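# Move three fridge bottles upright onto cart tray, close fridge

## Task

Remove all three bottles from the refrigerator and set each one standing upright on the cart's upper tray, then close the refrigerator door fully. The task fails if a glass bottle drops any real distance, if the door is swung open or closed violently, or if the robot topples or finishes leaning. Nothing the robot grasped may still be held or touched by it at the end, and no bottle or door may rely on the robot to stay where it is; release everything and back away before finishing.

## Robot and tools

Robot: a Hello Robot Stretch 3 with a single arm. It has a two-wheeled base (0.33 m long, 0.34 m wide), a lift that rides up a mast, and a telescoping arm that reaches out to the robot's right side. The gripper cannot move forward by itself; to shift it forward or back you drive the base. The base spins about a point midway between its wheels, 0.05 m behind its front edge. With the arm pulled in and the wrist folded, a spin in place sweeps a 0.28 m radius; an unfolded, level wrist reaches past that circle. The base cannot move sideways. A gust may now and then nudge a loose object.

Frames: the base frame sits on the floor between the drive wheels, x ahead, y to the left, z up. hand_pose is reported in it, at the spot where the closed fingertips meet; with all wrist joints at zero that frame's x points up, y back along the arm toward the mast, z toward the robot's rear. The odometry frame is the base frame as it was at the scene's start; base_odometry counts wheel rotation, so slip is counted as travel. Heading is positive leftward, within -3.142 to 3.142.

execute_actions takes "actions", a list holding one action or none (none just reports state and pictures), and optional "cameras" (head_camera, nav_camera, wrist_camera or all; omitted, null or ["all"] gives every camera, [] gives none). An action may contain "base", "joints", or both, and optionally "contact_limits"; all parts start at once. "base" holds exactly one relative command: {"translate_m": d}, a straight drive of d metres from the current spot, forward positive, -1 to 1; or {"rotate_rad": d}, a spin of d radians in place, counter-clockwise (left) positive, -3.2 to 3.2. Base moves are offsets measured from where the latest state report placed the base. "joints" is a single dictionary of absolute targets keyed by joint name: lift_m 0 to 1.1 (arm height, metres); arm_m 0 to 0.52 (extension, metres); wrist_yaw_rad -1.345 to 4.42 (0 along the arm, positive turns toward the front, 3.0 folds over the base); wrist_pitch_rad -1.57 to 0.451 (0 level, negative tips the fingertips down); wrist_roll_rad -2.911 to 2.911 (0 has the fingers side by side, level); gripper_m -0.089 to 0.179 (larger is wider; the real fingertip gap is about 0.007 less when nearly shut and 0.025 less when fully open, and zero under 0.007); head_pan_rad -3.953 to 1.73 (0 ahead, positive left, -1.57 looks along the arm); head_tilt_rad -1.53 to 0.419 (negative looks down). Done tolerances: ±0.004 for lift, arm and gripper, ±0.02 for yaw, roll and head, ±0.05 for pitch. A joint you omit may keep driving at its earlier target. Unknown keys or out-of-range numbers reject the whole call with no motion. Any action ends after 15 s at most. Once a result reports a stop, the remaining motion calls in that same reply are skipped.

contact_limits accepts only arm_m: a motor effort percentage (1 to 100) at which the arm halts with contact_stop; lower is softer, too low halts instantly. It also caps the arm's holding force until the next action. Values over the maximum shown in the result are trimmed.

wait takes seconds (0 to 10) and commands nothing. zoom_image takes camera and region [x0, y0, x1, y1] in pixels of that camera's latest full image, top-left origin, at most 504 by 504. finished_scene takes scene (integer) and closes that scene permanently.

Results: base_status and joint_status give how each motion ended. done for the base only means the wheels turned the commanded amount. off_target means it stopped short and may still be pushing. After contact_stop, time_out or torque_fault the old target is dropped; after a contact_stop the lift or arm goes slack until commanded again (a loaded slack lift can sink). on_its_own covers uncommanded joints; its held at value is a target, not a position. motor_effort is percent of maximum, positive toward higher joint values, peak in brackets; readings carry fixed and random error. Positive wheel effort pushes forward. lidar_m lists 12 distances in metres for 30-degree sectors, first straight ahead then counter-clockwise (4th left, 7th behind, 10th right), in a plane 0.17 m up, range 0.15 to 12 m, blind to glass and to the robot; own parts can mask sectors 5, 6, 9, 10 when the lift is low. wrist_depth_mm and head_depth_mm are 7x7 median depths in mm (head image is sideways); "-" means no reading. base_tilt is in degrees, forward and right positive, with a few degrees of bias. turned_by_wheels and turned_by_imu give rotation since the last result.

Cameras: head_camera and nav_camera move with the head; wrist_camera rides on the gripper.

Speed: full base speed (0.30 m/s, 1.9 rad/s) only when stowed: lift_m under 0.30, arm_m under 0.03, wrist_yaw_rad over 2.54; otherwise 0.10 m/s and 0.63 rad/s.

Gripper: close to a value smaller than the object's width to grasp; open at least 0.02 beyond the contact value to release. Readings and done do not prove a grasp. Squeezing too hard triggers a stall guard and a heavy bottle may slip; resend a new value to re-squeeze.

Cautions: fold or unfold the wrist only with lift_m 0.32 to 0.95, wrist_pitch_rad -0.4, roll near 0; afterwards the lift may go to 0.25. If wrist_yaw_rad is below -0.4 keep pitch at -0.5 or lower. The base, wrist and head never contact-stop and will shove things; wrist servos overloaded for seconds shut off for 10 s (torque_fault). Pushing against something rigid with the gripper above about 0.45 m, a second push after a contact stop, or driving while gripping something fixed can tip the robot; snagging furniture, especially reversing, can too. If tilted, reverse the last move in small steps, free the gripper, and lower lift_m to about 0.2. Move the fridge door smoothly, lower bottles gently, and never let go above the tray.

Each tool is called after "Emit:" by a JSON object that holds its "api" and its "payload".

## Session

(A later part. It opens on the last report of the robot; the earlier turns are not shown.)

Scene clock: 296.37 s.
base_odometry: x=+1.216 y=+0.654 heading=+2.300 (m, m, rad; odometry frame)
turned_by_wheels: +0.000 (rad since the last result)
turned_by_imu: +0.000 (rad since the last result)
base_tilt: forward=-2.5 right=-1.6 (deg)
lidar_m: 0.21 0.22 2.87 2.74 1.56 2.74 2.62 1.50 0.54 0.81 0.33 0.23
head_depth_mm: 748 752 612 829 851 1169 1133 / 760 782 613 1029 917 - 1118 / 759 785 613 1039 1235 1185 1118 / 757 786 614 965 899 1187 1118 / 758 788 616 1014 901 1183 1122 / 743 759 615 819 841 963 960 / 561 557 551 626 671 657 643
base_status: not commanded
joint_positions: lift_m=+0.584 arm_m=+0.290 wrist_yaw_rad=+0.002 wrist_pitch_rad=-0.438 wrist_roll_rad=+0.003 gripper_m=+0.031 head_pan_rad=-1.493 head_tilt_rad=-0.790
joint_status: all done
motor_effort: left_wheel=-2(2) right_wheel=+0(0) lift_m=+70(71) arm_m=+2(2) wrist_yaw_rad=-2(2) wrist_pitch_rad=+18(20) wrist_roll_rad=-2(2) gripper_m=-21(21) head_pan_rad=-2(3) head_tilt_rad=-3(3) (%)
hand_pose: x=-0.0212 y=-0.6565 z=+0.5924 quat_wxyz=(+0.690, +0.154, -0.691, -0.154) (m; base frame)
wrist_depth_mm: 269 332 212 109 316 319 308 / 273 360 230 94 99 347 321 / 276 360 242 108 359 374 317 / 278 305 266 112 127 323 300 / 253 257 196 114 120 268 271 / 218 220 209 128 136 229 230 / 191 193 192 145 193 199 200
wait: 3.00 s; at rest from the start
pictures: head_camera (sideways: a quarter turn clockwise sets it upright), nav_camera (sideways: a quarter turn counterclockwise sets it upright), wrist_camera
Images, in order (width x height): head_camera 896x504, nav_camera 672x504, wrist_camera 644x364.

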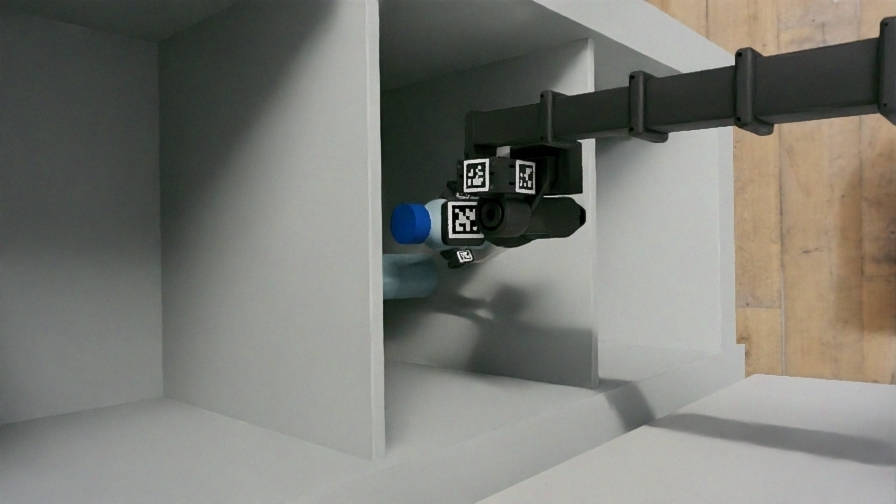

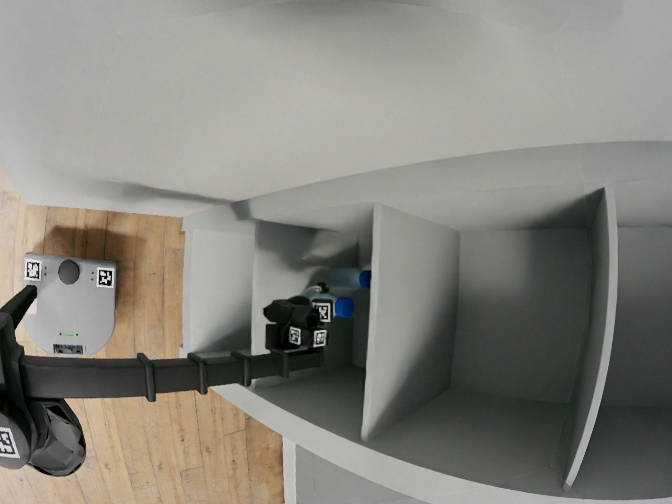

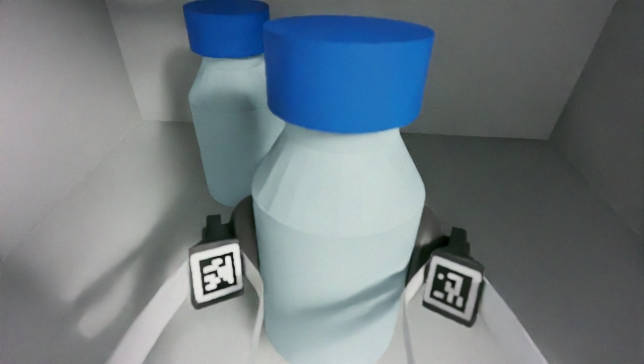

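Emit:
{"api": "execute_actions", "payload": {"actions": [{"base": {"translate_m": -0.12}, "joints": {"arm_m": 0.0}}], "cameras": ["head_camera"]}}

Emit:
{"api": "execute_actions", "payload": {"actions": [{"base": {"rotate_rad": -1.52}, "joints": {"head_pan_rad": -2.6, "head_tilt_rad": -0.6}}], "cameras": ["nav_camera", "wrist_camera"]}}

Scene clock: 303.10 s.
base_odometry: x=+1.296 y=+0.565 heading=+2.300 (m, m, rad; odometry frame)
turned_by_wheels: +0.000 (rad since the last result)
turned_by_imu: -0.001 (rad since the last result)
base_tilt: forward=-2.5 right=-1.7 (deg)
lidar_m: 0.34 0.34 2.86 1.83 1.59 2.61 2.50 1.50 0.49 0.55 0.51 0.36
head_depth_mm: 458 462 523 619 1416 1260 1134 / 677 687 594 705 820 1197 - / 762 787 615 1002 898 1150 - / 761 784 614 1012 877 1150 1117 / 763 785 616 988 900 1190 1123 / 761 787 617 1013 899 1187 1121 / 759 793 619 907 864 1015 997
base_status: done
joint_positions: lift_m=+0.584 arm_m=+0.000 wrist_yaw_rad=+0.000 wrist_pitch_rad=-0.439 wrist_roll_rad=+0.003 gripper_m=+0.031 head_pan_rad=-1.493 head_tilt_rad=-0.790
joint_status: all done
motor_effort: left_wheel=-3(8) right_wheel=+2(1) lift_m=+70(70) arm_m=-4(5) wrist_yaw_rad=+0(2) wrist_pitch_rad=+18(18) wrist_roll_rad=-2(2) gripper_m=-20(21) head_pan_rad=-2(3) head_tilt_rad=-3(4) (%)
hand_pose: x=-0.0216 y=-0.3670 z=+0.5921 quat_wxyz=(+0.689, +0.154, -0.691, -0.155) (m; base frame)
wrist_depth_mm: 403 576 496 109 395 266 189 / 403 499 511 94 100 262 203 / 369 383 390 108 364 258 223 / 316 317 304 112 127 261 253 / 418 607 465 114 119 289 - / 423 582 664 128 136 323 873 / 449 583 607 146 413 405 777
pictures: head_camera (sideways: a quarter turn clockwise sets it upright)
Images, in order (width x height): head_camera 896x504.

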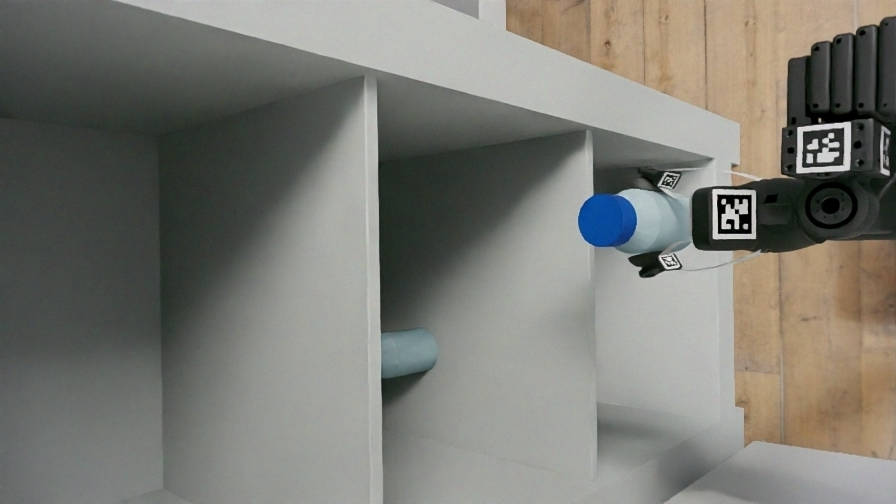

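Scene clock: 306.50 s.
base_odometry: x=+1.296 y=+0.565 heading=+0.780 (m, m, rad; odometry frame)
turned_by_wheels: -1.520 (rad since the last result)
turned_by_imu: -1.555 (rad since the last result)
base_tilt: forward=-2.6 right=-1.7 (deg)
lidar_m: 0.64 0.49 0.35 0.34 0.35 2.82 1.70 1.34 2.58 2.50 1.44 0.49
head_depth_mm: 2263 2460 2643 2074 1664 1388 1185 / 2375 1767 1889 2019 1667 1383 1186 / 2497 1683 1640 1889 1679 1386 1190 / 2613 1545 1806 1929 1662 1385 1187 / 2789 2932 2473 2008 1678 1392 1194 / 2946 3248 2880 2111 1678 1391 1195 / 2828 3038 2852 2115 1695 1406 1197
base_status: done
joint_positions: lift_m=+0.584 arm_m=+0.000 wrist_yaw_rad=+0.000 wrist_pitch_rad=-0.439 wrist_roll_rad=+0.003 gripper_m=+0.031 head_pan_rad=-2.593 head_tilt_rad=-0.606
joint_status: all done
motor_effort: left_wheel=+3(9) right_wheel=-3(7) lift_m=+70(70) arm_m=-4(4) wrist_yaw_rad=+0(0) wrist_pitch_rad=+18(18) wrist_roll_rad=-2(2) gripper_m=-22(21) head_pan_rad=-3(29) head_tilt_rad=+1(15) (%)
hand_pose: x=-0.0216 y=-0.3670 z=+0.5921 quat_wxyz=(+0.689, +0.154, -0.691, -0.155) (m; base frame)
wrist_depth_mm: - - - 109 - - - / - - - 94 100 - - / - - - 108 - - - / - - - 112 127 - - / 968 975 551 114 119 - - / 844 870 812 127 136 884 902 / 739 739 740 146 755 774 787
pictures: nav_camera (sideways: a quarter turn counterclockwise sets it upright), wrist_camera
Images, in order (width x height): nav_camera 672x504, wrist_camera 644x364.

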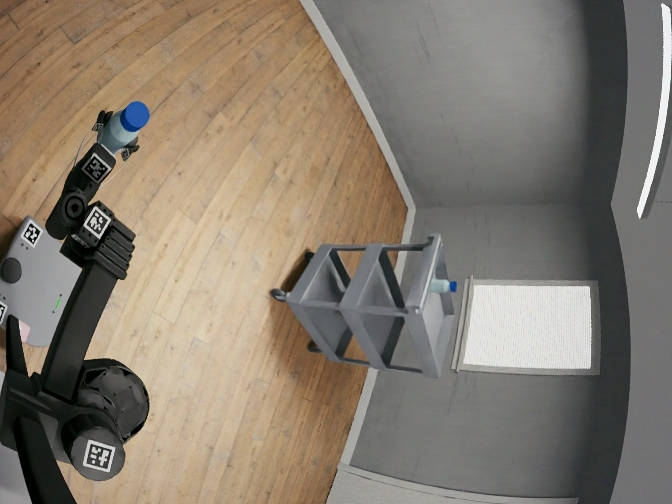

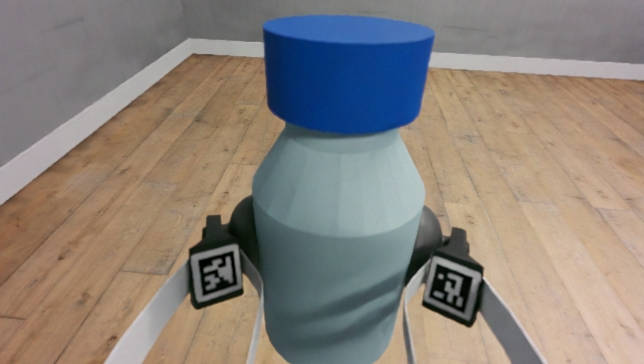

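Emit:
{"api": "execute_actions", "payload": {"actions": [{"base": {"translate_m": -1.0}, "joints": {"lift_m": 0.94, "head_pan_rad": -1.9}}], "cameras": ["nav_camera"]}}

Emit:
{"api": "execute_actions", "payload": {"actions": [{"base": {"translate_m": -0.54}, "joints": {"head_pan_rad": -1.5, "head_tilt_rad": -0.55, "arm_m": 0.08}}]}}

Scene clock: 322.33 s.
base_odometry: x=+0.585 y=-0.139 heading=+0.780 (m, m, rad; odometry frame)
turned_by_wheels: +0.000 (rad since the last result)
turned_by_imu: -0.003 (rad since the last result)
base_tilt: forward=-2.5 right=-1.7 (deg)
lidar_m: 1.33 0.90 2.38 1.87 2.35 1.79 1.74 0.67 0.58 2.49 2.59 2.11
head_depth_mm: 2291 2447 1088 842 - - - / 2415 2703 1068 844 - - - / 2338 2580 958 818 - - - / 2248 2479 1058 834 - - - / 2146 2372 2546 2025 - - - / 2087 2277 2509 2115 - - 1174 / 1993 2211 2441 2145 418 1366 1195
base_status: done
joint_positions: lift_m=+0.939 arm_m=+0.000 wrist_yaw_rad=+0.000 wrist_pitch_rad=-0.439 wrist_roll_rad=+0.003 gripper_m=+0.031 head_pan_rad=-1.907 head_tilt_rad=-0.606
joint_status: all done
motor_effort: left_wheel=+4(5) right_wheel=-3(6) lift_m=+70(71) arm_m=-4(4) wrist_yaw_rad=+0(0) wrist_pitch_rad=+18(18) wrist_roll_rad=-2(2) gripper_m=-21(21) head_pan_rad=+2(28) head_tilt_rad=+2(2) (%)
hand_pose: x=-0.0215 y=-0.3670 z=+0.9470 quat_wxyz=(+0.689, +0.154, -0.691, -0.155) (m; base frame)
wrist_depth_mm: - - - 109 - - - / - - - 94 100 708 666 / - - - 108 - 552 566 / - - - 112 127 388 491 / - - - 114 120 381 346 / - - - 128 136 720 708 / - - - 146 633 626 652
pictures: nav_camera (sideways: a quarter turn counterclockwise sets it upright)
Images, in order (width x height): nav_camera 672x504.

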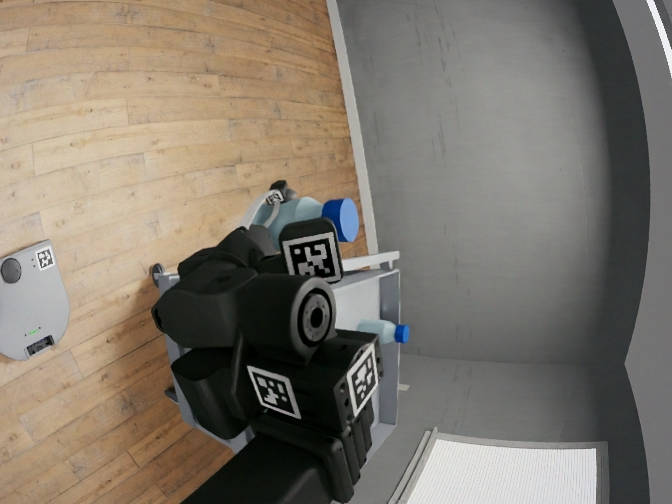

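Scene clock: 328.70 s.
base_odometry: x=+0.201 y=-0.519 heading=+0.780 (m, m, rad; odometry frame)
turned_by_wheels: +0.000 (rad since the last result)
turned_by_imu: -0.001 (rad since the last result)
base_tilt: forward=-2.5 right=-1.7 (deg)
lidar_m: 1.42 1.42 2.38 1.88 1.66 1.22 1.20 1.25 0.44 0.44 0.51 2.67
head_depth_mm: 2045 2260 2516 909 - - 749 / 2048 2251 2488 937 - - 811 / 2046 2276 2506 917 - - 922 / 2064 2275 2464 886 602 898 1015 / 2083 2275 2464 851 645 921 1033 / 2056 2281 2464 894 713 927 1084 / 2061 2284 2514 840 740 870 1176
base_status: done
joint_positions: lift_m=+0.939 arm_m=+0.080 wrist_yaw_rad=+0.000 wrist_pitch_rad=-0.439 wrist_roll_rad=+0.003 gripper_m=+0.031 head_pan_rad=-1.507 head_tilt_rad=-0.557
joint_status: all done
motor_effort: left_wheel=+4(4) right_wheel=-3(7) lift_m=+70(70) arm_m=+2(0) wrist_yaw_rad=-1(0) wrist_pitch_rad=+18(18) wrist_roll_rad=-2(2) gripper_m=-21(21) head_pan_rad=+2(22) head_tilt_rad=+1(9) (%)
hand_pose: x=-0.0215 y=-0.4463 z=+0.9470 quat_wxyz=(+0.689, +0.154, -0.691, -0.155) (m; base frame)
wrist_depth_mm: - - - 109 - - - / - 593 611 94 100 - - / 439 513 544 108 540 550 - / 408 453 445 112 127 481 455 / 376 382 257 114 120 398 372 / 327 278 234 127 137 342 330 / - 562 265 146 287 297 295
pictures: head_camera (sideways: a quarter turn clockwise sets it upright), nav_camera (sideways: a quarter turn counterclockwise sets it upright), wrist_camera
Images, in order (width x height): head_camera 896x504, nav_camera 672x504, wrist_camera 644x364.

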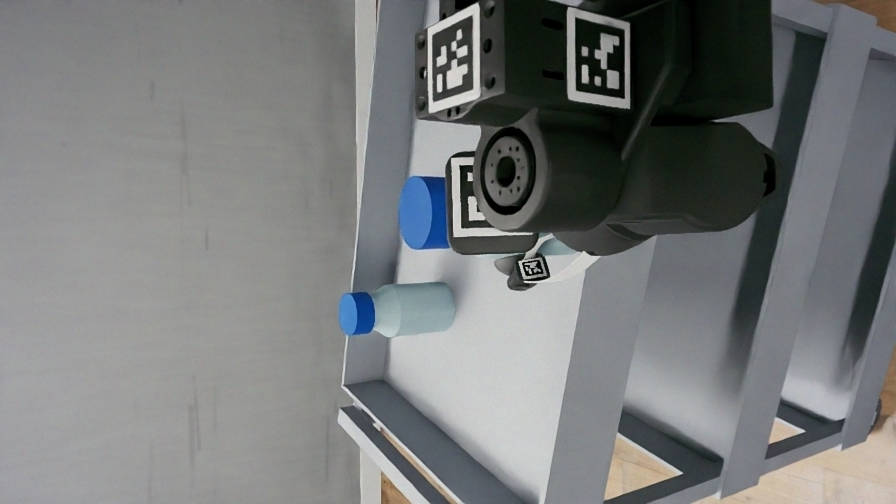

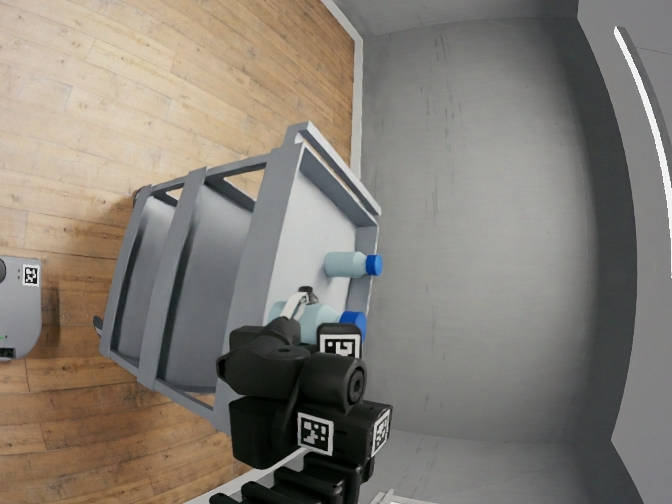

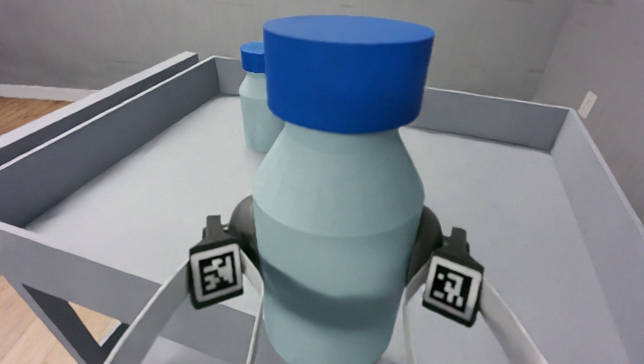

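Emit:
{"api": "execute_actions", "payload": {"actions": [{"joints": {"arm_m": 0.3}}], "cameras": []}}

Emit:
{"api": "execute_actions", "payload": {"actions": [{"joints": {"lift_m": 0.835}}], "cameras": ["head_camera", "wrist_camera"]}}

Scene clock: 334.20 s.
base_odometry: x=+0.201 y=-0.519 heading=+0.780 (m, m, rad; odometry frame)
turned_by_wheels: +0.000 (rad since the last result)
turned_by_imu: +0.000 (rad since the last result)
base_tilt: forward=-2.5 right=-1.7 (deg)
lidar_m: 1.42 1.43 2.38 1.88 1.65 1.22 1.19 1.25 0.44 0.44 0.51 2.67
head_depth_mm: 2068 2254 - 841 681 834 748 / 2056 2264 - 839 683 868 811 / 2050 2268 - 815 686 873 830 / 2066 2262 2426 847 686 898 1012 / 2067 2278 2458 849 643 921 1036 / 2069 2292 2471 891 713 925 1080 / 2080 2272 2527 841 741 870 1179
base_status: not commanded
joint_positions: lift_m=+0.939 arm_m=+0.300 wrist_yaw_rad=+0.000 wrist_pitch_rad=-0.439 wrist_roll_rad=+0.003 gripper_m=+0.031 head_pan_rad=-1.507 head_tilt_rad=-0.557
joint_status: all done
motor_effort: left_wheel=+4(3) right_wheel=-3(3) lift_m=+70(71) arm_m=+2(2) wrist_yaw_rad=+0(0) wrist_pitch_rad=+19(19) wrist_roll_rad=-2(2) gripper_m=-21(21) head_pan_rad=+2(3) head_tilt_rad=+2(2) (%)
hand_pose: x=-0.0215 y=-0.6663 z=+0.9470 quat_wxyz=(+0.689, +0.154, -0.691, -0.155) (m; base frame)
wrist_depth_mm: - - - 109 - - - / - - - 94 100 - - / - 448 292 108 - - - / 363 435 290 112 127 394 - / 356 380 219 114 120 392 372 / 322 326 310 128 136 339 339 / 282 284 284 146 287 296 300
pictures: none
No camera images: the call's "cameras" was empty. Leave "cameras" out to get every camera's image.

Scene clock: 336.00 s.
base_odometry: x=+0.201 y=-0.519 heading=+0.780 (m, m, rad; odometry frame)
turned_by_wheels: +0.000 (rad since the last result)
turned_by_imu: +0.000 (rad since the last result)
base_tilt: forward=-2.5 right=-1.7 (deg)
lidar_m: 1.42 1.43 2.38 1.89 1.66 1.22 1.19 1.25 0.44 0.44 0.51 2.67
head_depth_mm: 2034 2272 2521 900 - 868 790 / 2050 2278 2491 - 662 869 811 / 2063 2278 2501 - 595 872 833 / 2039 2259 2454 882 687 898 1014 / 2063 2291 2477 849 644 919 1038 / 2064 2272 2475 892 712 927 1083 / 2082 2289 2506 840 739 872 1177
base_status: not commanded
joint_positions: lift_m=+0.836 arm_m=+0.300 wrist_yaw_rad=+0.000 wrist_pitch_rad=-0.440 wrist_roll_rad=+0.003 gripper_m=+0.031 head_pan_rad=-1.507 head_tilt_rad=-0.557
joint_status: all done
motor_effort: left_wheel=+3(4) right_wheel=-2(2) lift_m=+20(68) arm_m=+2(2) wrist_yaw_rad=+0(0) wrist_pitch_rad=+19(19) wrist_roll_rad=-2(2) gripper_m=-20(22) head_pan_rad=+2(2) head_tilt_rad=+2(1) (%)
hand_pose: x=-0.0215 y=-0.6662 z=+0.8434 quat_wxyz=(+0.689, +0.154, -0.691, -0.155) (m; base frame)
wrist_depth_mm: - 367 379 109 - - - / 332 370 237 94 100 329 - / 333 335 259 108 336 341 320 / 282 284 271 112 127 299 303 / 236 239 187 114 120 248 252 / 203 205 195 128 137 213 214 / 179 180 179 146 179 186 187
pictures: head_camera (sideways: a quarter turn clockwise sets it upright), wrist_camera
Images, in order (width x height): head_camera 896x504, wrist_camera 644x364.

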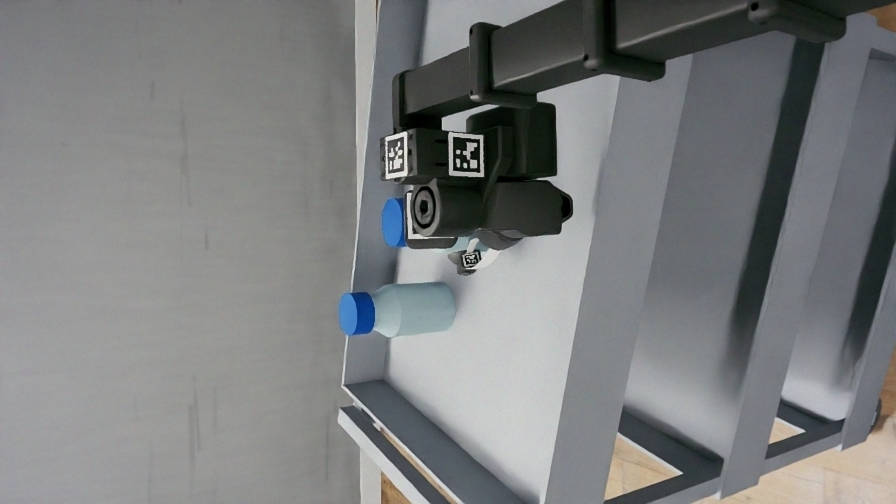

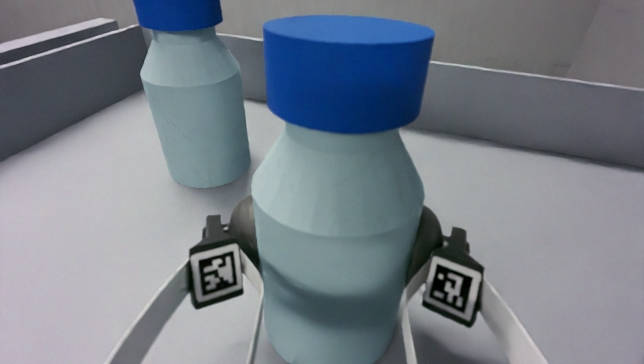

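Emit:
{"api": "execute_actions", "payload": {"actions": [{"joints": {"lift_m": 0.822}}], "cameras": ["wrist_camera"]}}

Scene clock: 337.67 s.
base_odometry: x=+0.201 y=-0.519 heading=+0.780 (m, m, rad; odometry frame)
turned_by_wheels: +0.000 (rad since the last result)
turned_by_imu: +0.000 (rad since the last result)
base_tilt: forward=-2.5 right=-1.7 (deg)
lidar_m: 1.41 1.43 2.38 1.88 1.66 1.22 1.20 1.24 0.44 0.44 0.51 2.68
head_depth_mm: 2046 2282 2525 895 - - 789 / 2062 2260 2488 - 607 869 814 / 2050 2284 2512 - 585 871 832 / 2069 2279 2441 886 686 898 1011 / 2065 2272 2467 850 644 922 1035 / 2061 2283 2469 889 714 925 1083 / 2062 2279 2512 840 742 871 1175
base_status: not commanded
joint_positions: lift_m=+0.823 arm_m=+0.300 wrist_yaw_rad=+0.000 wrist_pitch_rad=-0.415 wrist_roll_rad=+0.003 gripper_m=+0.031 head_pan_rad=-1.507 head_tilt_rad=-0.557
joint_status: all done
motor_effort: left_wheel=+3(3) right_wheel=-3(2) lift_m=+16(23) arm_m=+2(3) wrist_yaw_rad=+0(0) wrist_pitch_rad=+11(18) wrist_roll_rad=-2(2) gripper_m=-21(22) head_pan_rad=+2(2) head_tilt_rad=+2(1) (%)
hand_pose: x=-0.0215 y=-0.6695 z=+0.8362 quat_wxyz=(+0.691, +0.146, -0.693, -0.146) (m; base frame)
wrist_depth_mm: - 365 374 107 - - - / 331 372 235 90 95 324 - / 327 326 257 100 330 337 312 / 275 276 266 111 125 294 301 / 228 231 182 112 118 241 245 / 196 198 188 127 137 206 207 / 170 172 174 148 173 178 180
pictures: wrist_camera
Images, in order (width x height): wrist_camera 644x364.

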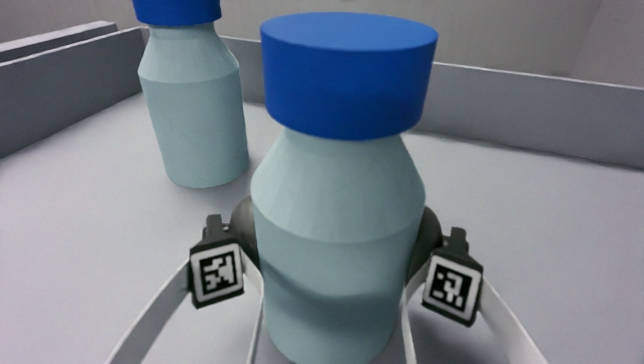

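Emit:
{"api": "execute_actions", "payload": {"actions": [{"joints": {"gripper_m": 0.13}}], "cameras": ["wrist_camera"]}}

Emit:
{"api": "execute_actions", "payload": {"actions": [{"joints": {"arm_m": 0.0, "lift_m": 0.91}}], "cameras": ["head_camera"]}}

Scene clock: 341.33 s.
base_odometry: x=+0.201 y=-0.519 heading=+0.780 (m, m, rad; odometry frame)
turned_by_wheels: +0.000 (rad since the last result)
turned_by_imu: +0.000 (rad since the last result)
base_tilt: forward=-2.6 right=-1.7 (deg)
lidar_m: 1.42 1.42 2.38 1.88 1.66 1.22 1.19 1.24 0.44 0.44 0.51 2.68
head_depth_mm: 2044 2276 2520 898 - - 790 / 2056 2273 2479 - 606 871 810 / 2066 2254 2499 - 585 871 832 / 2053 2263 2459 885 687 900 1011 / 2064 2279 2451 850 645 926 1040 / 2064 2281 2457 891 716 925 1085 / 2067 2290 2516 840 741 870 1180
base_status: not commanded
joint_positions: lift_m=+0.823 arm_m=+0.300 wrist_yaw_rad=+0.000 wrist_pitch_rad=-0.406 wrist_roll_rad=+0.003 gripper_m=+0.130 head_pan_rad=-1.507 head_tilt_rad=-0.557
joint_status: all done
motor_effort: left_wheel=+4(4) right_wheel=-3(2) lift_m=+16(16) arm_m=+2(3) wrist_yaw_rad=+0(0) wrist_pitch_rad=+8(11) wrist_roll_rad=-2(2) gripper_m=+0(93) head_pan_rad=+2(2) head_tilt_rad=+3(2) (%)
hand_pose: x=-0.0215 y=-0.6706 z=+0.8382 quat_wxyz=(+0.692, +0.142, -0.693, -0.143) (m; base frame)
wrist_depth_mm: - 361 380 119 - - - / 332 369 235 92 97 332 - / 331 338 259 101 342 341 310 / 280 277 267 114 130 302 304 / 232 243 229 115 134 256 249 / 199 - 196 130 195 - 211 / - 174 176 152 175 177 183
pictures: wrist_camera
Images, in order (width x height): wrist_camera 644x364.

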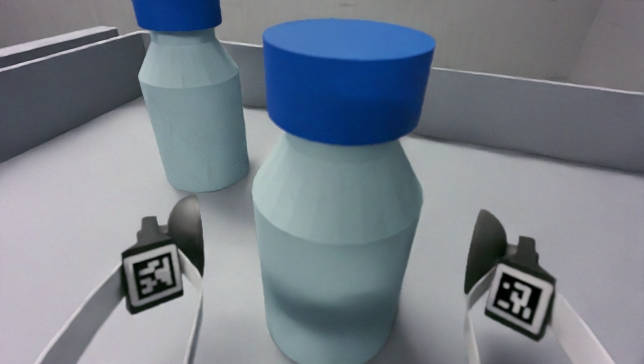

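Scene clock: 344.77 s.
base_odometry: x=+0.201 y=-0.519 heading=+0.780 (m, m, rad; odometry frame)
turned_by_wheels: +0.000 (rad since the last result)
turned_by_imu: +0.000 (rad since the last result)
base_tilt: forward=-2.5 right=-1.7 (deg)
lidar_m: 1.41 1.42 2.37 1.88 1.65 1.22 1.20 1.24 0.44 0.44 0.51 2.68
head_depth_mm: 2056 2243 2534 877 682 - - / 2048 2263 2512 880 707 917 - / 2062 2255 2469 846 719 - - / 2058 2286 2463 788 710 922 1030 / 2076 2278 2462 855 713 922 1040 / 2049 2274 2464 892 713 923 1084 / 2075 2273 2509 841 741 870 1174
base_status: not commanded
joint_positions: lift_m=+0.909 arm_m=+0.000 wrist_yaw_rad=+0.000 wrist_pitch_rad=-0.404 wrist_roll_rad=+0.003 gripper_m=+0.130 head_pan_rad=-1.507 head_tilt_rad=-0.556
joint_status: all done
motor_effort: left_wheel=+3(4) right_wheel=-3(3) lift_m=+65(68) arm_m=-3(4) wrist_yaw_rad=+0(0) wrist_pitch_rad=+7(8) wrist_roll_rad=-2(1) gripper_m=+1(1) head_pan_rad=+2(2) head_tilt_rad=+2(2) (%)
hand_pose: x=-0.0215 y=-0.3715 z=+0.9251 quat_wxyz=(+0.692, +0.142, -0.693, -0.142) (m; base frame)
wrist_depth_mm: - - - - - - - / - 590 663 523 658 - - / 431 512 559 444 584 592 - / 357 390 437 446 451 467 423 / - 358 300 285 370 392 341 / - - 666 303 266 - 298 / - 594 609 618 588 267 231
pictures: head_camera (sideways: a quarter turn clockwise sets it upright)
Images, in order (width x height): head_camera 896x504.

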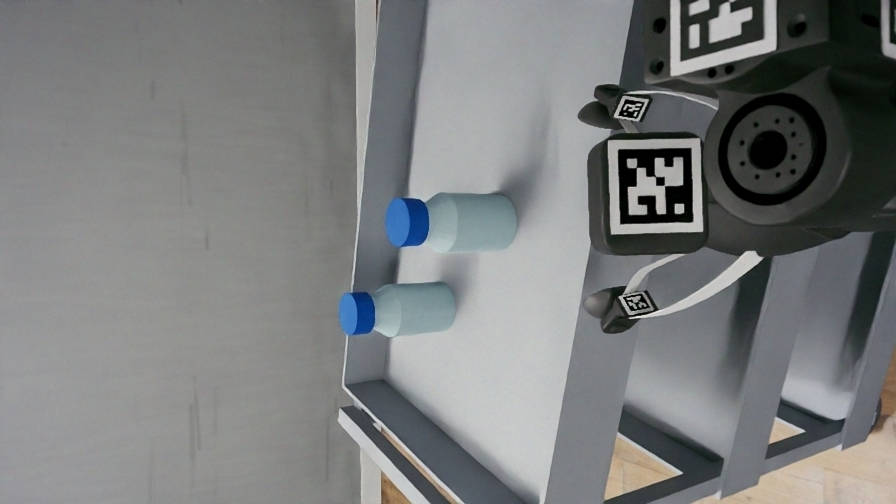

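Emit:
{"api": "execute_actions", "payload": {"actions": [{"base": {"translate_m": 0.54}, "joints": {"wrist_yaw_rad": 3.0, "wrist_pitch_rad": -0.4, "gripper_m": 0.03, "lift_m": 0.29, "head_pan_rad": 0.0, "head_tilt_rad": -0.6}}], "cameras": ["nav_camera"]}}

Emit:
{"api": "execute_actions", "payload": {"actions": [{"base": {"translate_m": 1.0}}], "cameras": []}}

Scene clock: 354.33 s.
base_odometry: x=+0.585 y=-0.139 heading=+0.781 (m, m, rad; odometry frame)
turned_by_wheels: +0.000 (rad since the last result)
turned_by_imu: +0.002 (rad since the last result)
base_tilt: forward=-2.6 right=-1.7 (deg)
lidar_m: 1.32 0.89 2.37 1.87 2.36 1.78 1.74 0.67 0.58 2.49 2.58 2.11
head_depth_mm: 1717 1912 2152 2126 1684 1399 1194 / 1706 1897 2136 2145 1696 1398 1189 / 1264 1817 2047 2004 1694 1394 1197 / 1558 1662 1734 1881 1703 1407 1200 / 1572 1659 1773 1946 1704 1404 1202 / 1546 1625 1660 1703 1620 1397 1203 / 1218 1270 1213 1162 1135 1348 1210
base_status: done
joint_positions: lift_m=+0.291 arm_m=+0.000 wrist_yaw_rad=+2.999 wrist_pitch_rad=-0.414 wrist_roll_rad=+0.003 gripper_m=+0.030 head_pan_rad=-0.007 head_tilt_rad=-0.593
joint_status: all done
motor_effort: left_wheel=+3(9) right_wheel=-2(5) lift_m=+15(60) arm_m=-3(3) wrist_yaw_rad=+1(2) wrist_pitch_rad=+4(7) wrist_roll_rad=-2(2) gripper_m=-1(93) head_pan_rad=+2(29) head_tilt_rad=-2(5) (%)
hand_pose: x=+0.0108 y=+0.0773 z=+0.3043 quat_wxyz=(+0.195, +0.701, +0.096, +0.679) (m; base frame)
wrist_depth_mm: - - - - - - - / - - - - - - - / 901 912 934 945 966 980 - / 715 708 722 744 755 771 785 / 592 601 - 623 637 635 636 / 502 529 - 539 - 536 538 / 456 - - - 459 462 469
pictures: nav_camera (sideways: a quarter turn counterclockwise sets it upright)
Images, in order (width x height): nav_camera 672x504.

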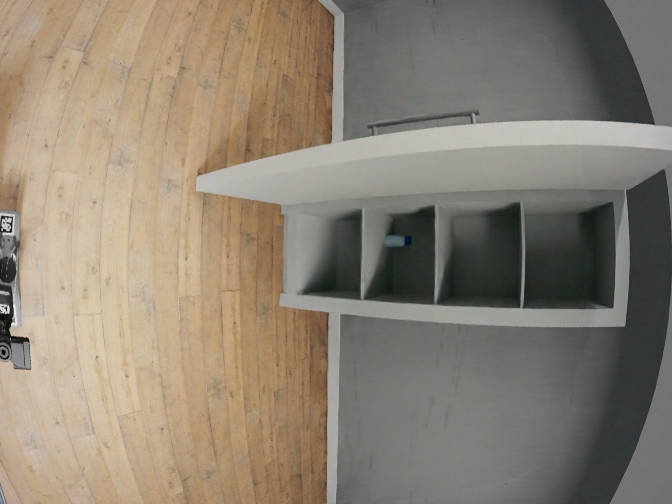

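Scene clock: 359.37 s.
base_odometry: x=+1.296 y=+0.565 heading=+0.781 (m, m, rad; odometry frame)
turned_by_wheels: +0.000 (rad since the last result)
turned_by_imu: +0.004 (rad since the last result)
base_tilt: forward=-2.5 right=-1.6 (deg)
lidar_m: 0.66 0.48 0.35 0.33 0.34 2.82 1.69 1.33 2.59 2.50 1.44 0.49
head_depth_mm: 400 415 460 518 619 1328 1190 / 561 579 596 596 644 747 948 / 731 800 833 642 978 854 1061 / 727 809 863 645 1009 854 1078 / 725 805 861 649 979 857 1081 / 721 802 857 649 982 861 1086 / 719 797 849 653 930 840 933
base_status: done
joint_positions: lift_m=+0.291 arm_m=+0.000 wrist_yaw_rad=+2.999 wrist_pitch_rad=-0.414 wrist_roll_rad=+0.003 gripper_m=+0.030 head_pan_rad=-0.007 head_tilt_rad=-0.594
joint_status: not commanded
motor_effort: left_wheel=+2(12) right_wheel=-2(6) lift_m=+15(15) arm_m=-3(3) wrist_yaw_rad=+0(1) wrist_pitch_rad=+4(5) wrist_roll_rad=-2(2) gripper_m=+0(1) head_pan_rad=+2(2) head_tilt_rad=-3(3) (%)
hand_pose: x=+0.0106 y=+0.0773 z=+0.3043 quat_wxyz=(+0.195, +0.701, +0.096, +0.679) (m; base frame)
wrist_depth_mm: - - 340 351 357 366 374 / - - 378 378 388 401 413 / 887 923 411 416 432 441 454 / 716 722 459 464 475 489 505 / 592 604 - 522 538 589 554 / 506 526 - 543 - 537 530 / 450 - - - 460 464 468
pictures: none
No camera images: the call's "cameras" was empty. Leave "cameras" out to get every camera's image.

Emit:
{"api": "execute_actions", "payload": {"actions": [{"base": {"rotate_rad": 1.52}, "joints": {"lift_m": 0.45, "head_pan_rad": -1.5, "head_tilt_rad": -0.8}}], "cameras": ["nav_camera"]}}

Emit:
{"api": "execute_actions", "payload": {"actions": [{"joints": {"lift_m": 0.56, "wrist_yaw_rad": 0.0, "wrist_pitch_rad": -0.38}}], "cameras": []}}

Scene clock: 365.40 s.
base_odometry: x=+1.296 y=+0.565 heading=+2.300 (m, m, rad; odometry frame)
turned_by_wheels: +1.520 (rad since the last result)
turned_by_imu: +1.554 (rad since the last result)
base_tilt: forward=-2.5 right=-1.7 (deg)
lidar_m: 0.33 0.34 2.86 1.82 1.59 2.62 2.50 1.50 0.49 0.57 0.50 0.35
head_depth_mm: 472 474 522 620 1394 1262 1120 / 700 704 596 724 819 1193 1138 / 764 784 614 1011 918 1181 1160 / 762 787 615 1008 919 1187 1155 / 763 789 616 989 901 1190 1116 / 762 789 617 1015 900 1190 1119 / 759 790 619 893 865 1000 986
base_status: done
joint_positions: lift_m=+0.449 arm_m=+0.000 wrist_yaw_rad=+2.999 wrist_pitch_rad=-0.415 wrist_roll_rad=+0.003 gripper_m=+0.030 head_pan_rad=-1.493 head_tilt_rad=-0.790
joint_status: all done
motor_effort: left_wheel=-3(11) right_wheel=+1(6) lift_m=+65(62) arm_m=-4(3) wrist_yaw_rad=+0(0) wrist_pitch_rad=+5(5) wrist_roll_rad=-2(2) gripper_m=+1(0) head_pan_rad=-3(29) head_tilt_rad=-4(16) (%)
hand_pose: x=+0.0106 y=+0.0773 z=+0.4626 quat_wxyz=(+0.195, +0.701, +0.096, +0.679) (m; base frame)
wrist_depth_mm: - - - - - - - / - - - - - - - / - - - - - - - / 973 975 - - - - - / 805 806 - 847 875 851 849 / 695 708 - 706 - 736 385 / 604 612 - 618 625 643 392
pictures: nav_camera (sideways: a quarter turn counterclockwise sets it upright)
Images, in order (width x height): nav_camera 672x504.

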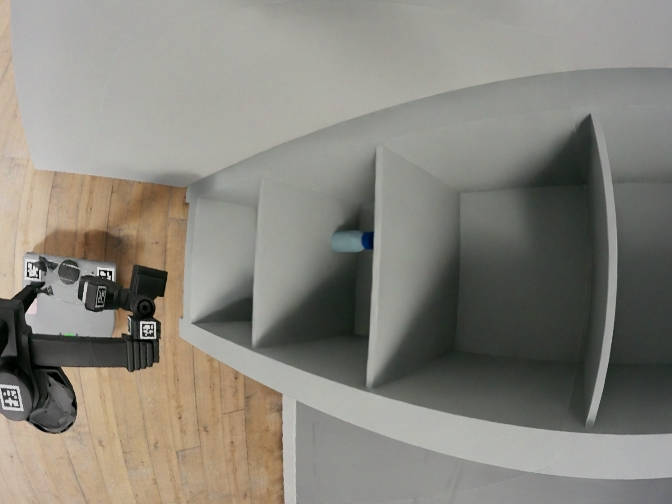

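Scene clock: 367.90 s.
base_odometry: x=+1.296 y=+0.565 heading=+2.300 (m, m, rad; odometry frame)
turned_by_wheels: +0.000 (rad since the last result)
turned_by_imu: +0.000 (rad since the last result)
base_tilt: forward=-2.5 right=-1.7 (deg)
lidar_m: 0.33 0.34 2.86 1.83 1.60 2.62 2.51 1.50 0.49 0.57 0.50 0.35
head_depth_mm: 470 475 523 618 1391 1259 1130 / 698 704 596 724 822 1196 1175 / 764 785 613 1010 920 1161 - / 761 786 616 1014 919 1176 1120 / 760 789 616 988 899 1188 1121 / 761 790 617 1017 902 1187 1117 / 759 791 618 892 863 1000 988
base_status: not commanded
joint_positions: lift_m=+0.559 arm_m=+0.000 wrist_yaw_rad=+0.002 wrist_pitch_rad=-0.404 wrist_roll_rad=+0.003 gripper_m=+0.030 head_pan_rad=-1.493 head_tilt_rad=-0.790
joint_status: all done
motor_effort: left_wheel=-3(4) right_wheel=+1(1) lift_m=+66(68) arm_m=-3(4) wrist_yaw_rad=-2(1) wrist_pitch_rad=+7(8) wrist_roll_rad=-2(2) gripper_m=+0(1) head_pan_rad=-3(3) head_tilt_rad=-4(3) (%)
hand_pose: x=-0.0211 y=-0.3715 z=+0.5751 quat_wxyz=(+0.692, +0.142, -0.693, -0.142) (m; base frame)
wrist_depth_mm: 399 566 500 608 579 277 187 / 403 490 501 516 499 274 201 / 360 362 371 376 385 269 219 / 312 301 305 296 299 264 242 / 411 599 818 836 410 281 281 / 420 609 696 699 - 307 866 / 431 578 600 610 538 362 774
pictures: none
No camera images: the call's "cameras" was empty. Leave "cameras" out to get every camera's image.

Emit:
{"api": "execute_actions", "payload": {"actions": [{"base": {"translate_m": 0.195}, "joints": {"gripper_m": 0.15, "arm_m": 0.2}}], "cameras": ["head_camera", "wrist_camera"]}}

Scene clock: 373.20 s.
base_odometry: x=+1.166 y=+0.710 heading=+2.300 (m, m, rad; odometry frame)
turned_by_wheels: +0.000 (rad since the last result)
turned_by_imu: +0.000 (rad since the last result)
base_tilt: forward=-2.5 right=-1.6 (deg)
lidar_m: - 0.15 0.18 2.74 1.53 2.82 2.70 1.49 0.58 0.47 0.21 0.15
head_depth_mm: 761 782 611 981 896 1137 1115 / 759 783 612 1011 895 - 1096 / 758 785 614 1012 - 1161 1122 / 754 786 614 988 899 1182 1120 / 743 757 615 921 861 1083 1084 / 480 475 522 588 650 629 609 / 368 415 446 436 427 418 409
base_status: done
joint_positions: lift_m=+0.559 arm_m=+0.200 wrist_yaw_rad=+0.000 wrist_pitch_rad=-0.404 wrist_roll_rad=+0.003 gripper_m=+0.150 head_pan_rad=-1.493 head_tilt_rad=-0.790
joint_status: all done
motor_effort: left_wheel=-3(4) right_wheel=+1(4) lift_m=+65(65) arm_m=+2(2) wrist_yaw_rad=-1(2) wrist_pitch_rad=+7(7) wrist_roll_rad=-1(2) gripper_m=+1(96) head_pan_rad=-3(3) head_tilt_rad=-3(3) (%)
hand_pose: x=-0.0214 y=-0.5708 z=+0.5751 quat_wxyz=(+0.692, +0.142, -0.693, -0.142) (m; base frame)
wrist_depth_mm: 171 234 398 304 401 397 393 / 173 237 433 311 434 432 419 / 174 240 359 337 380 390 387 / 176 242 292 295 296 303 309 / 180 216 240 242 245 249 251 / 175 - 204 206 207 209 213 / - 175 177 179 181 180 179
pictures: head_camera (sideways: a quarter turn clockwise sets it upright), wrist_camera
Images, in order (width x height): head_camera 896x504, wrist_camera 644x364.

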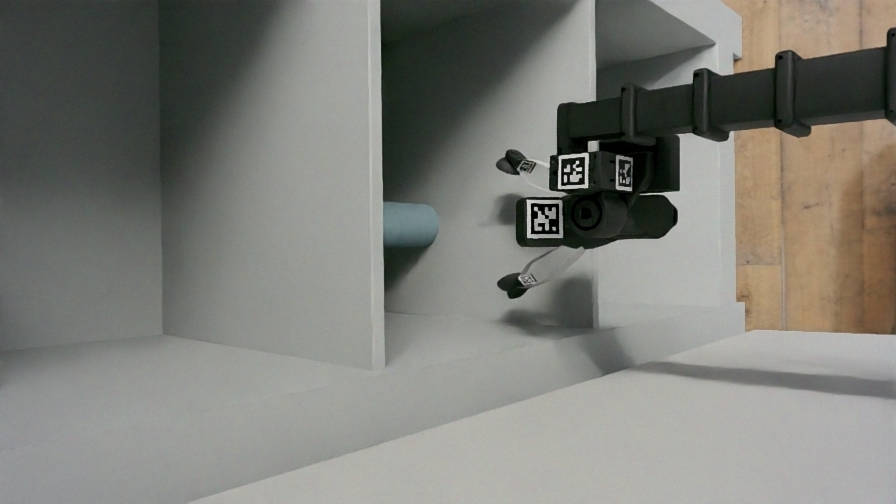

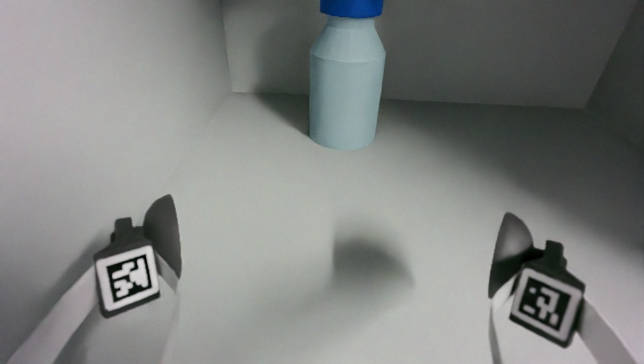

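Emit:
{"api": "execute_actions", "payload": {"actions": [{"joints": {"arm_m": 0.41}}], "cameras": ["head_camera", "wrist_camera"]}}

Scene clock: 379.27 s.
base_odometry: x=+1.166 y=+0.710 heading=+2.300 (m, m, rad; odometry frame)
turned_by_wheels: +0.000 (rad since the last result)
turned_by_imu: +0.000 (rad since the last result)
base_tilt: forward=-2.5 right=-1.7 (deg)
lidar_m: - 0.15 0.18 2.74 1.53 2.83 2.70 1.49 0.58 0.47 0.21 0.15
head_depth_mm: 759 781 612 982 893 1142 1113 / 757 782 613 1038 897 - 1094 / 758 785 614 - 895 1184 1120 / 758 785 614 986 897 1186 1114 / 741 756 617 918 860 1080 1082 / 480 475 523 588 651 630 609 / 368 415 446 436 427 418 409
base_status: not commanded
joint_positions: lift_m=+0.559 arm_m=+0.410 wrist_yaw_rad=+0.000 wrist_pitch_rad=-0.404 wrist_roll_rad=+0.003 gripper_m=+0.150 head_pan_rad=-1.493 head_tilt_rad=-0.790
joint_status: all done
motor_effort: left_wheel=-3(4) right_wheel=+1(1) lift_m=+65(65) arm_m=+2(3) wrist_yaw_rad=-1(1) wrist_pitch_rad=+8(7) wrist_roll_rad=-2(2) gripper_m=+0(2) head_pan_rad=-3(2) head_tilt_rad=-4(4) (%)
hand_pose: x=-0.0215 y=-0.7808 z=+0.5751 quat_wxyz=(+0.692, +0.142, -0.693, -0.142) (m; base frame)
wrist_depth_mm: 179 213 213 121 202 205 202 / 180 230 231 96 99 223 220 / 182 248 255 106 236 243 240 / 185 254 277 118 131 271 264 / 186 226 238 119 136 248 249 / 183 - 202 136 196 208 212 / - 175 176 158 176 179 179
pictures: head_camera (sideways: a quarter turn clockwise sets it upright), wrist_camera
Images, in order (width x height): head_camera 896x504, wrist_camera 644x364.

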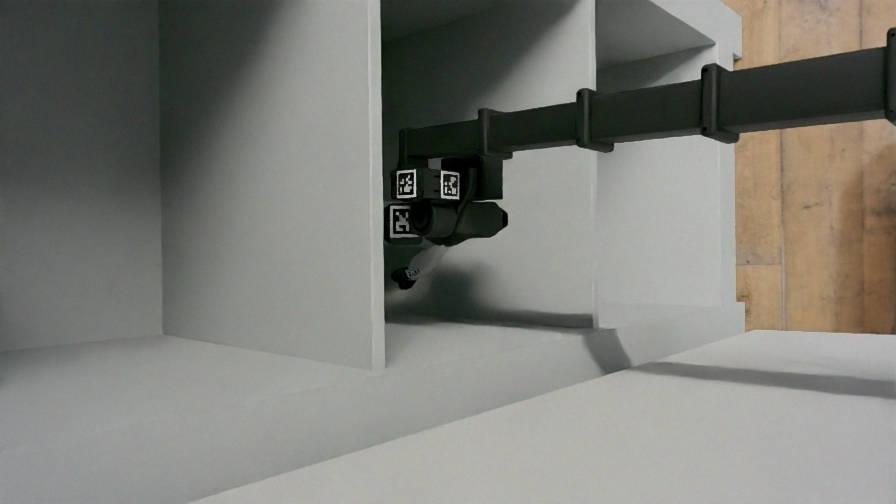

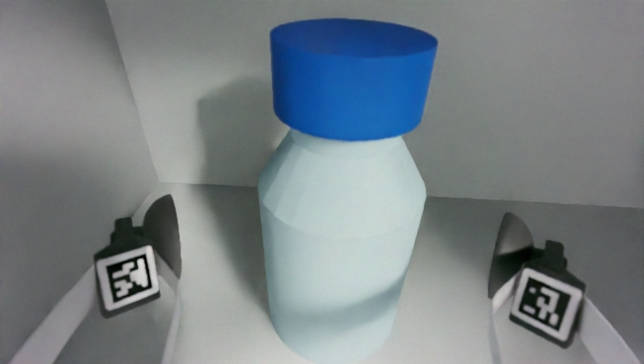

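Emit:
{"api": "execute_actions", "payload": {"actions": [{"joints": {"gripper_m": 0.03}}], "cameras": ["wrist_camera"]}}

Emit:
{"api": "execute_actions", "payload": {"actions": [{"joints": {"lift_m": 0.586}}], "cameras": ["wrist_camera"]}}

Emit:
{"api": "wait", "payload": {"seconds": 3}}

Scene clock: 382.57 s.
base_odometry: x=+1.166 y=+0.710 heading=+2.300 (m, m, rad; odometry frame)
turned_by_wheels: +0.000 (rad since the last result)
turned_by_imu: +0.000 (rad since the last result)
base_tilt: forward=-2.5 right=-1.7 (deg)
lidar_m: - 0.15 0.18 2.74 1.53 2.81 2.70 1.49 0.58 0.47 0.21 0.15
head_depth_mm: 760 779 611 984 893 1141 1113 / 758 782 612 1039 893 - 1098 / 757 782 613 - 899 1186 1117 / 756 784 614 1000 895 1186 1120 / 744 759 616 919 860 1078 1085 / 481 476 524 589 652 630 612 / 368 415 446 436 427 418 409
base_status: not commanded
joint_positions: lift_m=+0.559 arm_m=+0.410 wrist_yaw_rad=-0.002 wrist_pitch_rad=-0.411 wrist_roll_rad=+0.003 gripper_m=+0.031 head_pan_rad=-1.493 head_tilt_rad=-0.790
joint_status: all done
motor_effort: left_wheel=-4(4) right_wheel=+2(2) lift_m=+66(65) arm_m=+2(3) wrist_yaw_rad=+2(3) wrist_pitch_rad=+10(10) wrist_roll_rad=-2(1) gripper_m=-21(99) head_pan_rad=-3(3) head_tilt_rad=-4(4) (%)
hand_pose: x=-0.0220 y=-0.7799 z=+0.5735 quat_wxyz=(+0.691, +0.144, -0.693, -0.146) (m; base frame)
wrist_depth_mm: 179 215 212 111 202 206 203 / 181 230 232 93 98 224 222 / 183 249 254 105 238 246 241 / 185 256 272 114 129 270 267 / 187 226 229 116 122 242 246 / 185 197 188 133 143 206 208 / 172 173 174 155 174 179 181
pictures: wrist_camera
Images, in order (width x height): wrist_camera 644x364.

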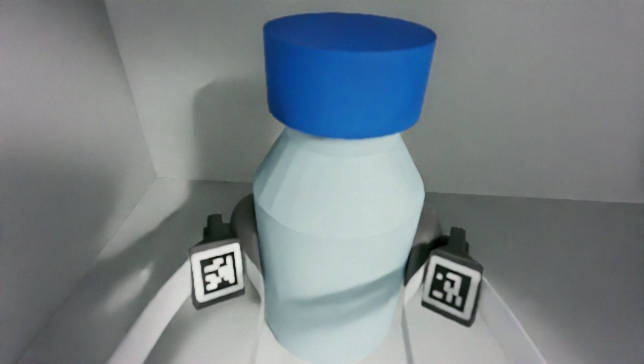

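Scene clock: 383.57 s.
base_odometry: x=+1.166 y=+0.710 heading=+2.300 (m, m, rad; odometry frame)
turned_by_wheels: +0.000 (rad since the last result)
turned_by_imu: +0.000 (rad since the last result)
base_tilt: forward=-2.5 right=-1.6 (deg)
lidar_m: - 0.15 0.18 2.73 1.53 2.82 2.70 1.49 0.58 0.47 0.21 0.15
head_depth_mm: 761 780 612 984 897 1141 1133 / 758 781 612 1031 893 - 1121 / 758 783 614 - 898 1184 1115 / 757 785 614 986 901 1185 1119 / 744 756 616 917 862 1082 1085 / 480 475 524 588 649 630 611 / 368 414 446 435 427 417 409
base_status: not commanded
joint_positions: lift_m=+0.585 arm_m=+0.410 wrist_yaw_rad=-0.002 wrist_pitch_rad=-0.438 wrist_roll_rad=+0.003 gripper_m=+0.031 head_pan_rad=-1.493 head_tilt_rad=-0.790
joint_status: all done
motor_effort: left_wheel=-4(3) right_wheel=+2(3) lift_m=+70(76) arm_m=+2(2) wrist_yaw_rad=+1(1) wrist_pitch_rad=+18(20) wrist_roll_rad=-2(2) gripper_m=-21(21) head_pan_rad=-2(3) head_tilt_rad=-3(4) (%)
hand_pose: x=-0.0219 y=-0.7765 z=+0.5933 quat_wxyz=(+0.689, +0.153, -0.691, -0.155) (m; base frame)
wrist_depth_mm: 179 214 214 114 202 208 205 / 181 232 234 97 103 227 222 / 183 251 261 112 242 249 244 / 185 256 283 115 130 277 274 / 187 241 252 118 124 267 269 / 189 219 210 132 141 228 231 / 186 194 194 151 193 199 202
pictures: wrist_camera
Images, in order (width x height): wrist_camera 644x364.

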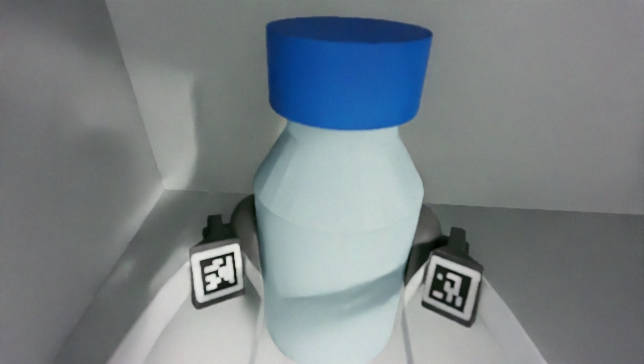

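Scene clock: 386.57 s.
base_odometry: x=+1.166 y=+0.710 heading=+2.300 (m, m, rad; odometry frame)
turned_by_wheels: +0.000 (rad since the last result)
turned_by_imu: +0.000 (rad since the last result)
base_tilt: forward=-2.5 right=-1.6 (deg)
lidar_m: - 0.15 0.18 2.73 1.53 2.81 2.69 1.49 0.58 0.47 0.21 0.15
head_depth_mm: 760 780 611 981 894 1142 1136 / 760 781 612 1033 892 - 1118 / 758 781 613 - 894 1188 1118 / 756 785 614 986 896 1189 1118 / 742 757 614 920 861 1081 1086 / 480 475 522 587 651 630 610 / 368 414 446 436 426 418 409
base_status: not commanded
joint_positions: lift_m=+0.585 arm_m=+0.410 wrist_yaw_rad=-0.002 wrist_pitch_rad=-0.438 wrist_roll_rad=+0.003 gripper_m=+0.031 head_pan_rad=-1.493 head_tilt_rad=-0.790
joint_status: all done
motor_effort: left_wheel=-4(3) right_wheel=+2(3) lift_m=+70(76) arm_m=+2(2) wrist_yaw_rad=+2(1) wrist_pitch_rad=+18(20) wrist_roll_rad=-1(2) gripper_m=-21(21) head_pan_rad=-3(3) head_tilt_rad=-3(4) (%)
hand_pose: x=-0.0219 y=-0.7765 z=+0.5933 quat_wxyz=(+0.689, +0.153, -0.691, -0.155) (m; base frame)
wrist_depth_mm: 179 216 214 114 203 207 205 / 181 232 234 97 103 225 223 / 183 252 260 112 243 249 246 / 185 256 283 115 131 277 272 / 186 243 253 118 124 268 271 / 189 219 211 132 142 229 231 / 185 193 194 150 193 200 202
wait: 3.00 s; at rest by 0.27 s
pictures: head_camera (sideways: a quarter turn clockwise sets it upright), nav_camera (sideways: a quarter turn counterclockwise sets it upright), wrist_camera
Images, in order (width x height): head_camera 896x504, nav_camera 672x504, wrist_camera 644x364.

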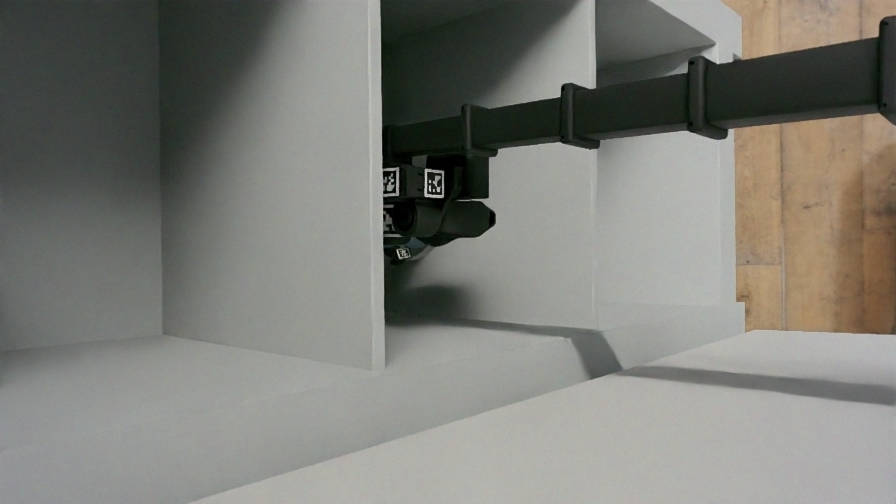

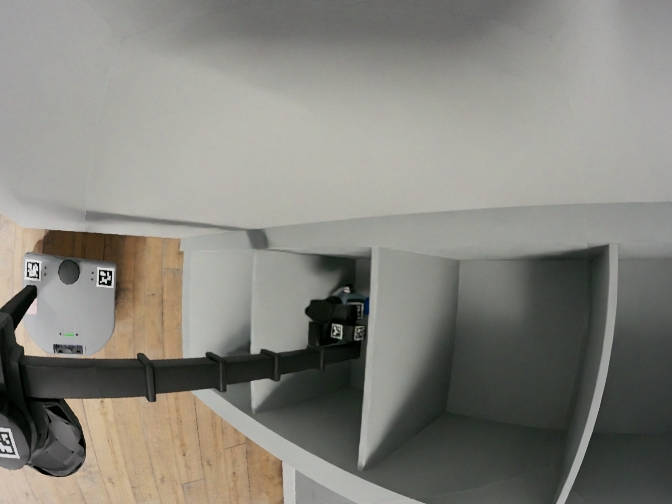

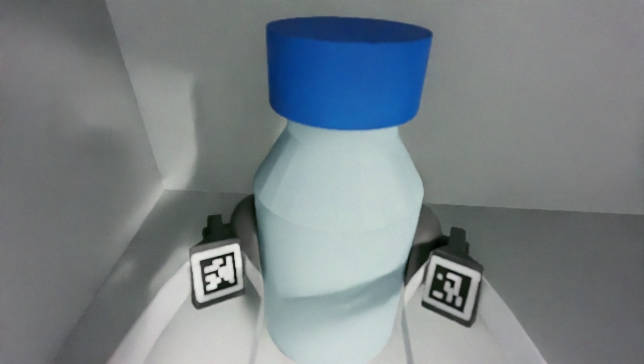

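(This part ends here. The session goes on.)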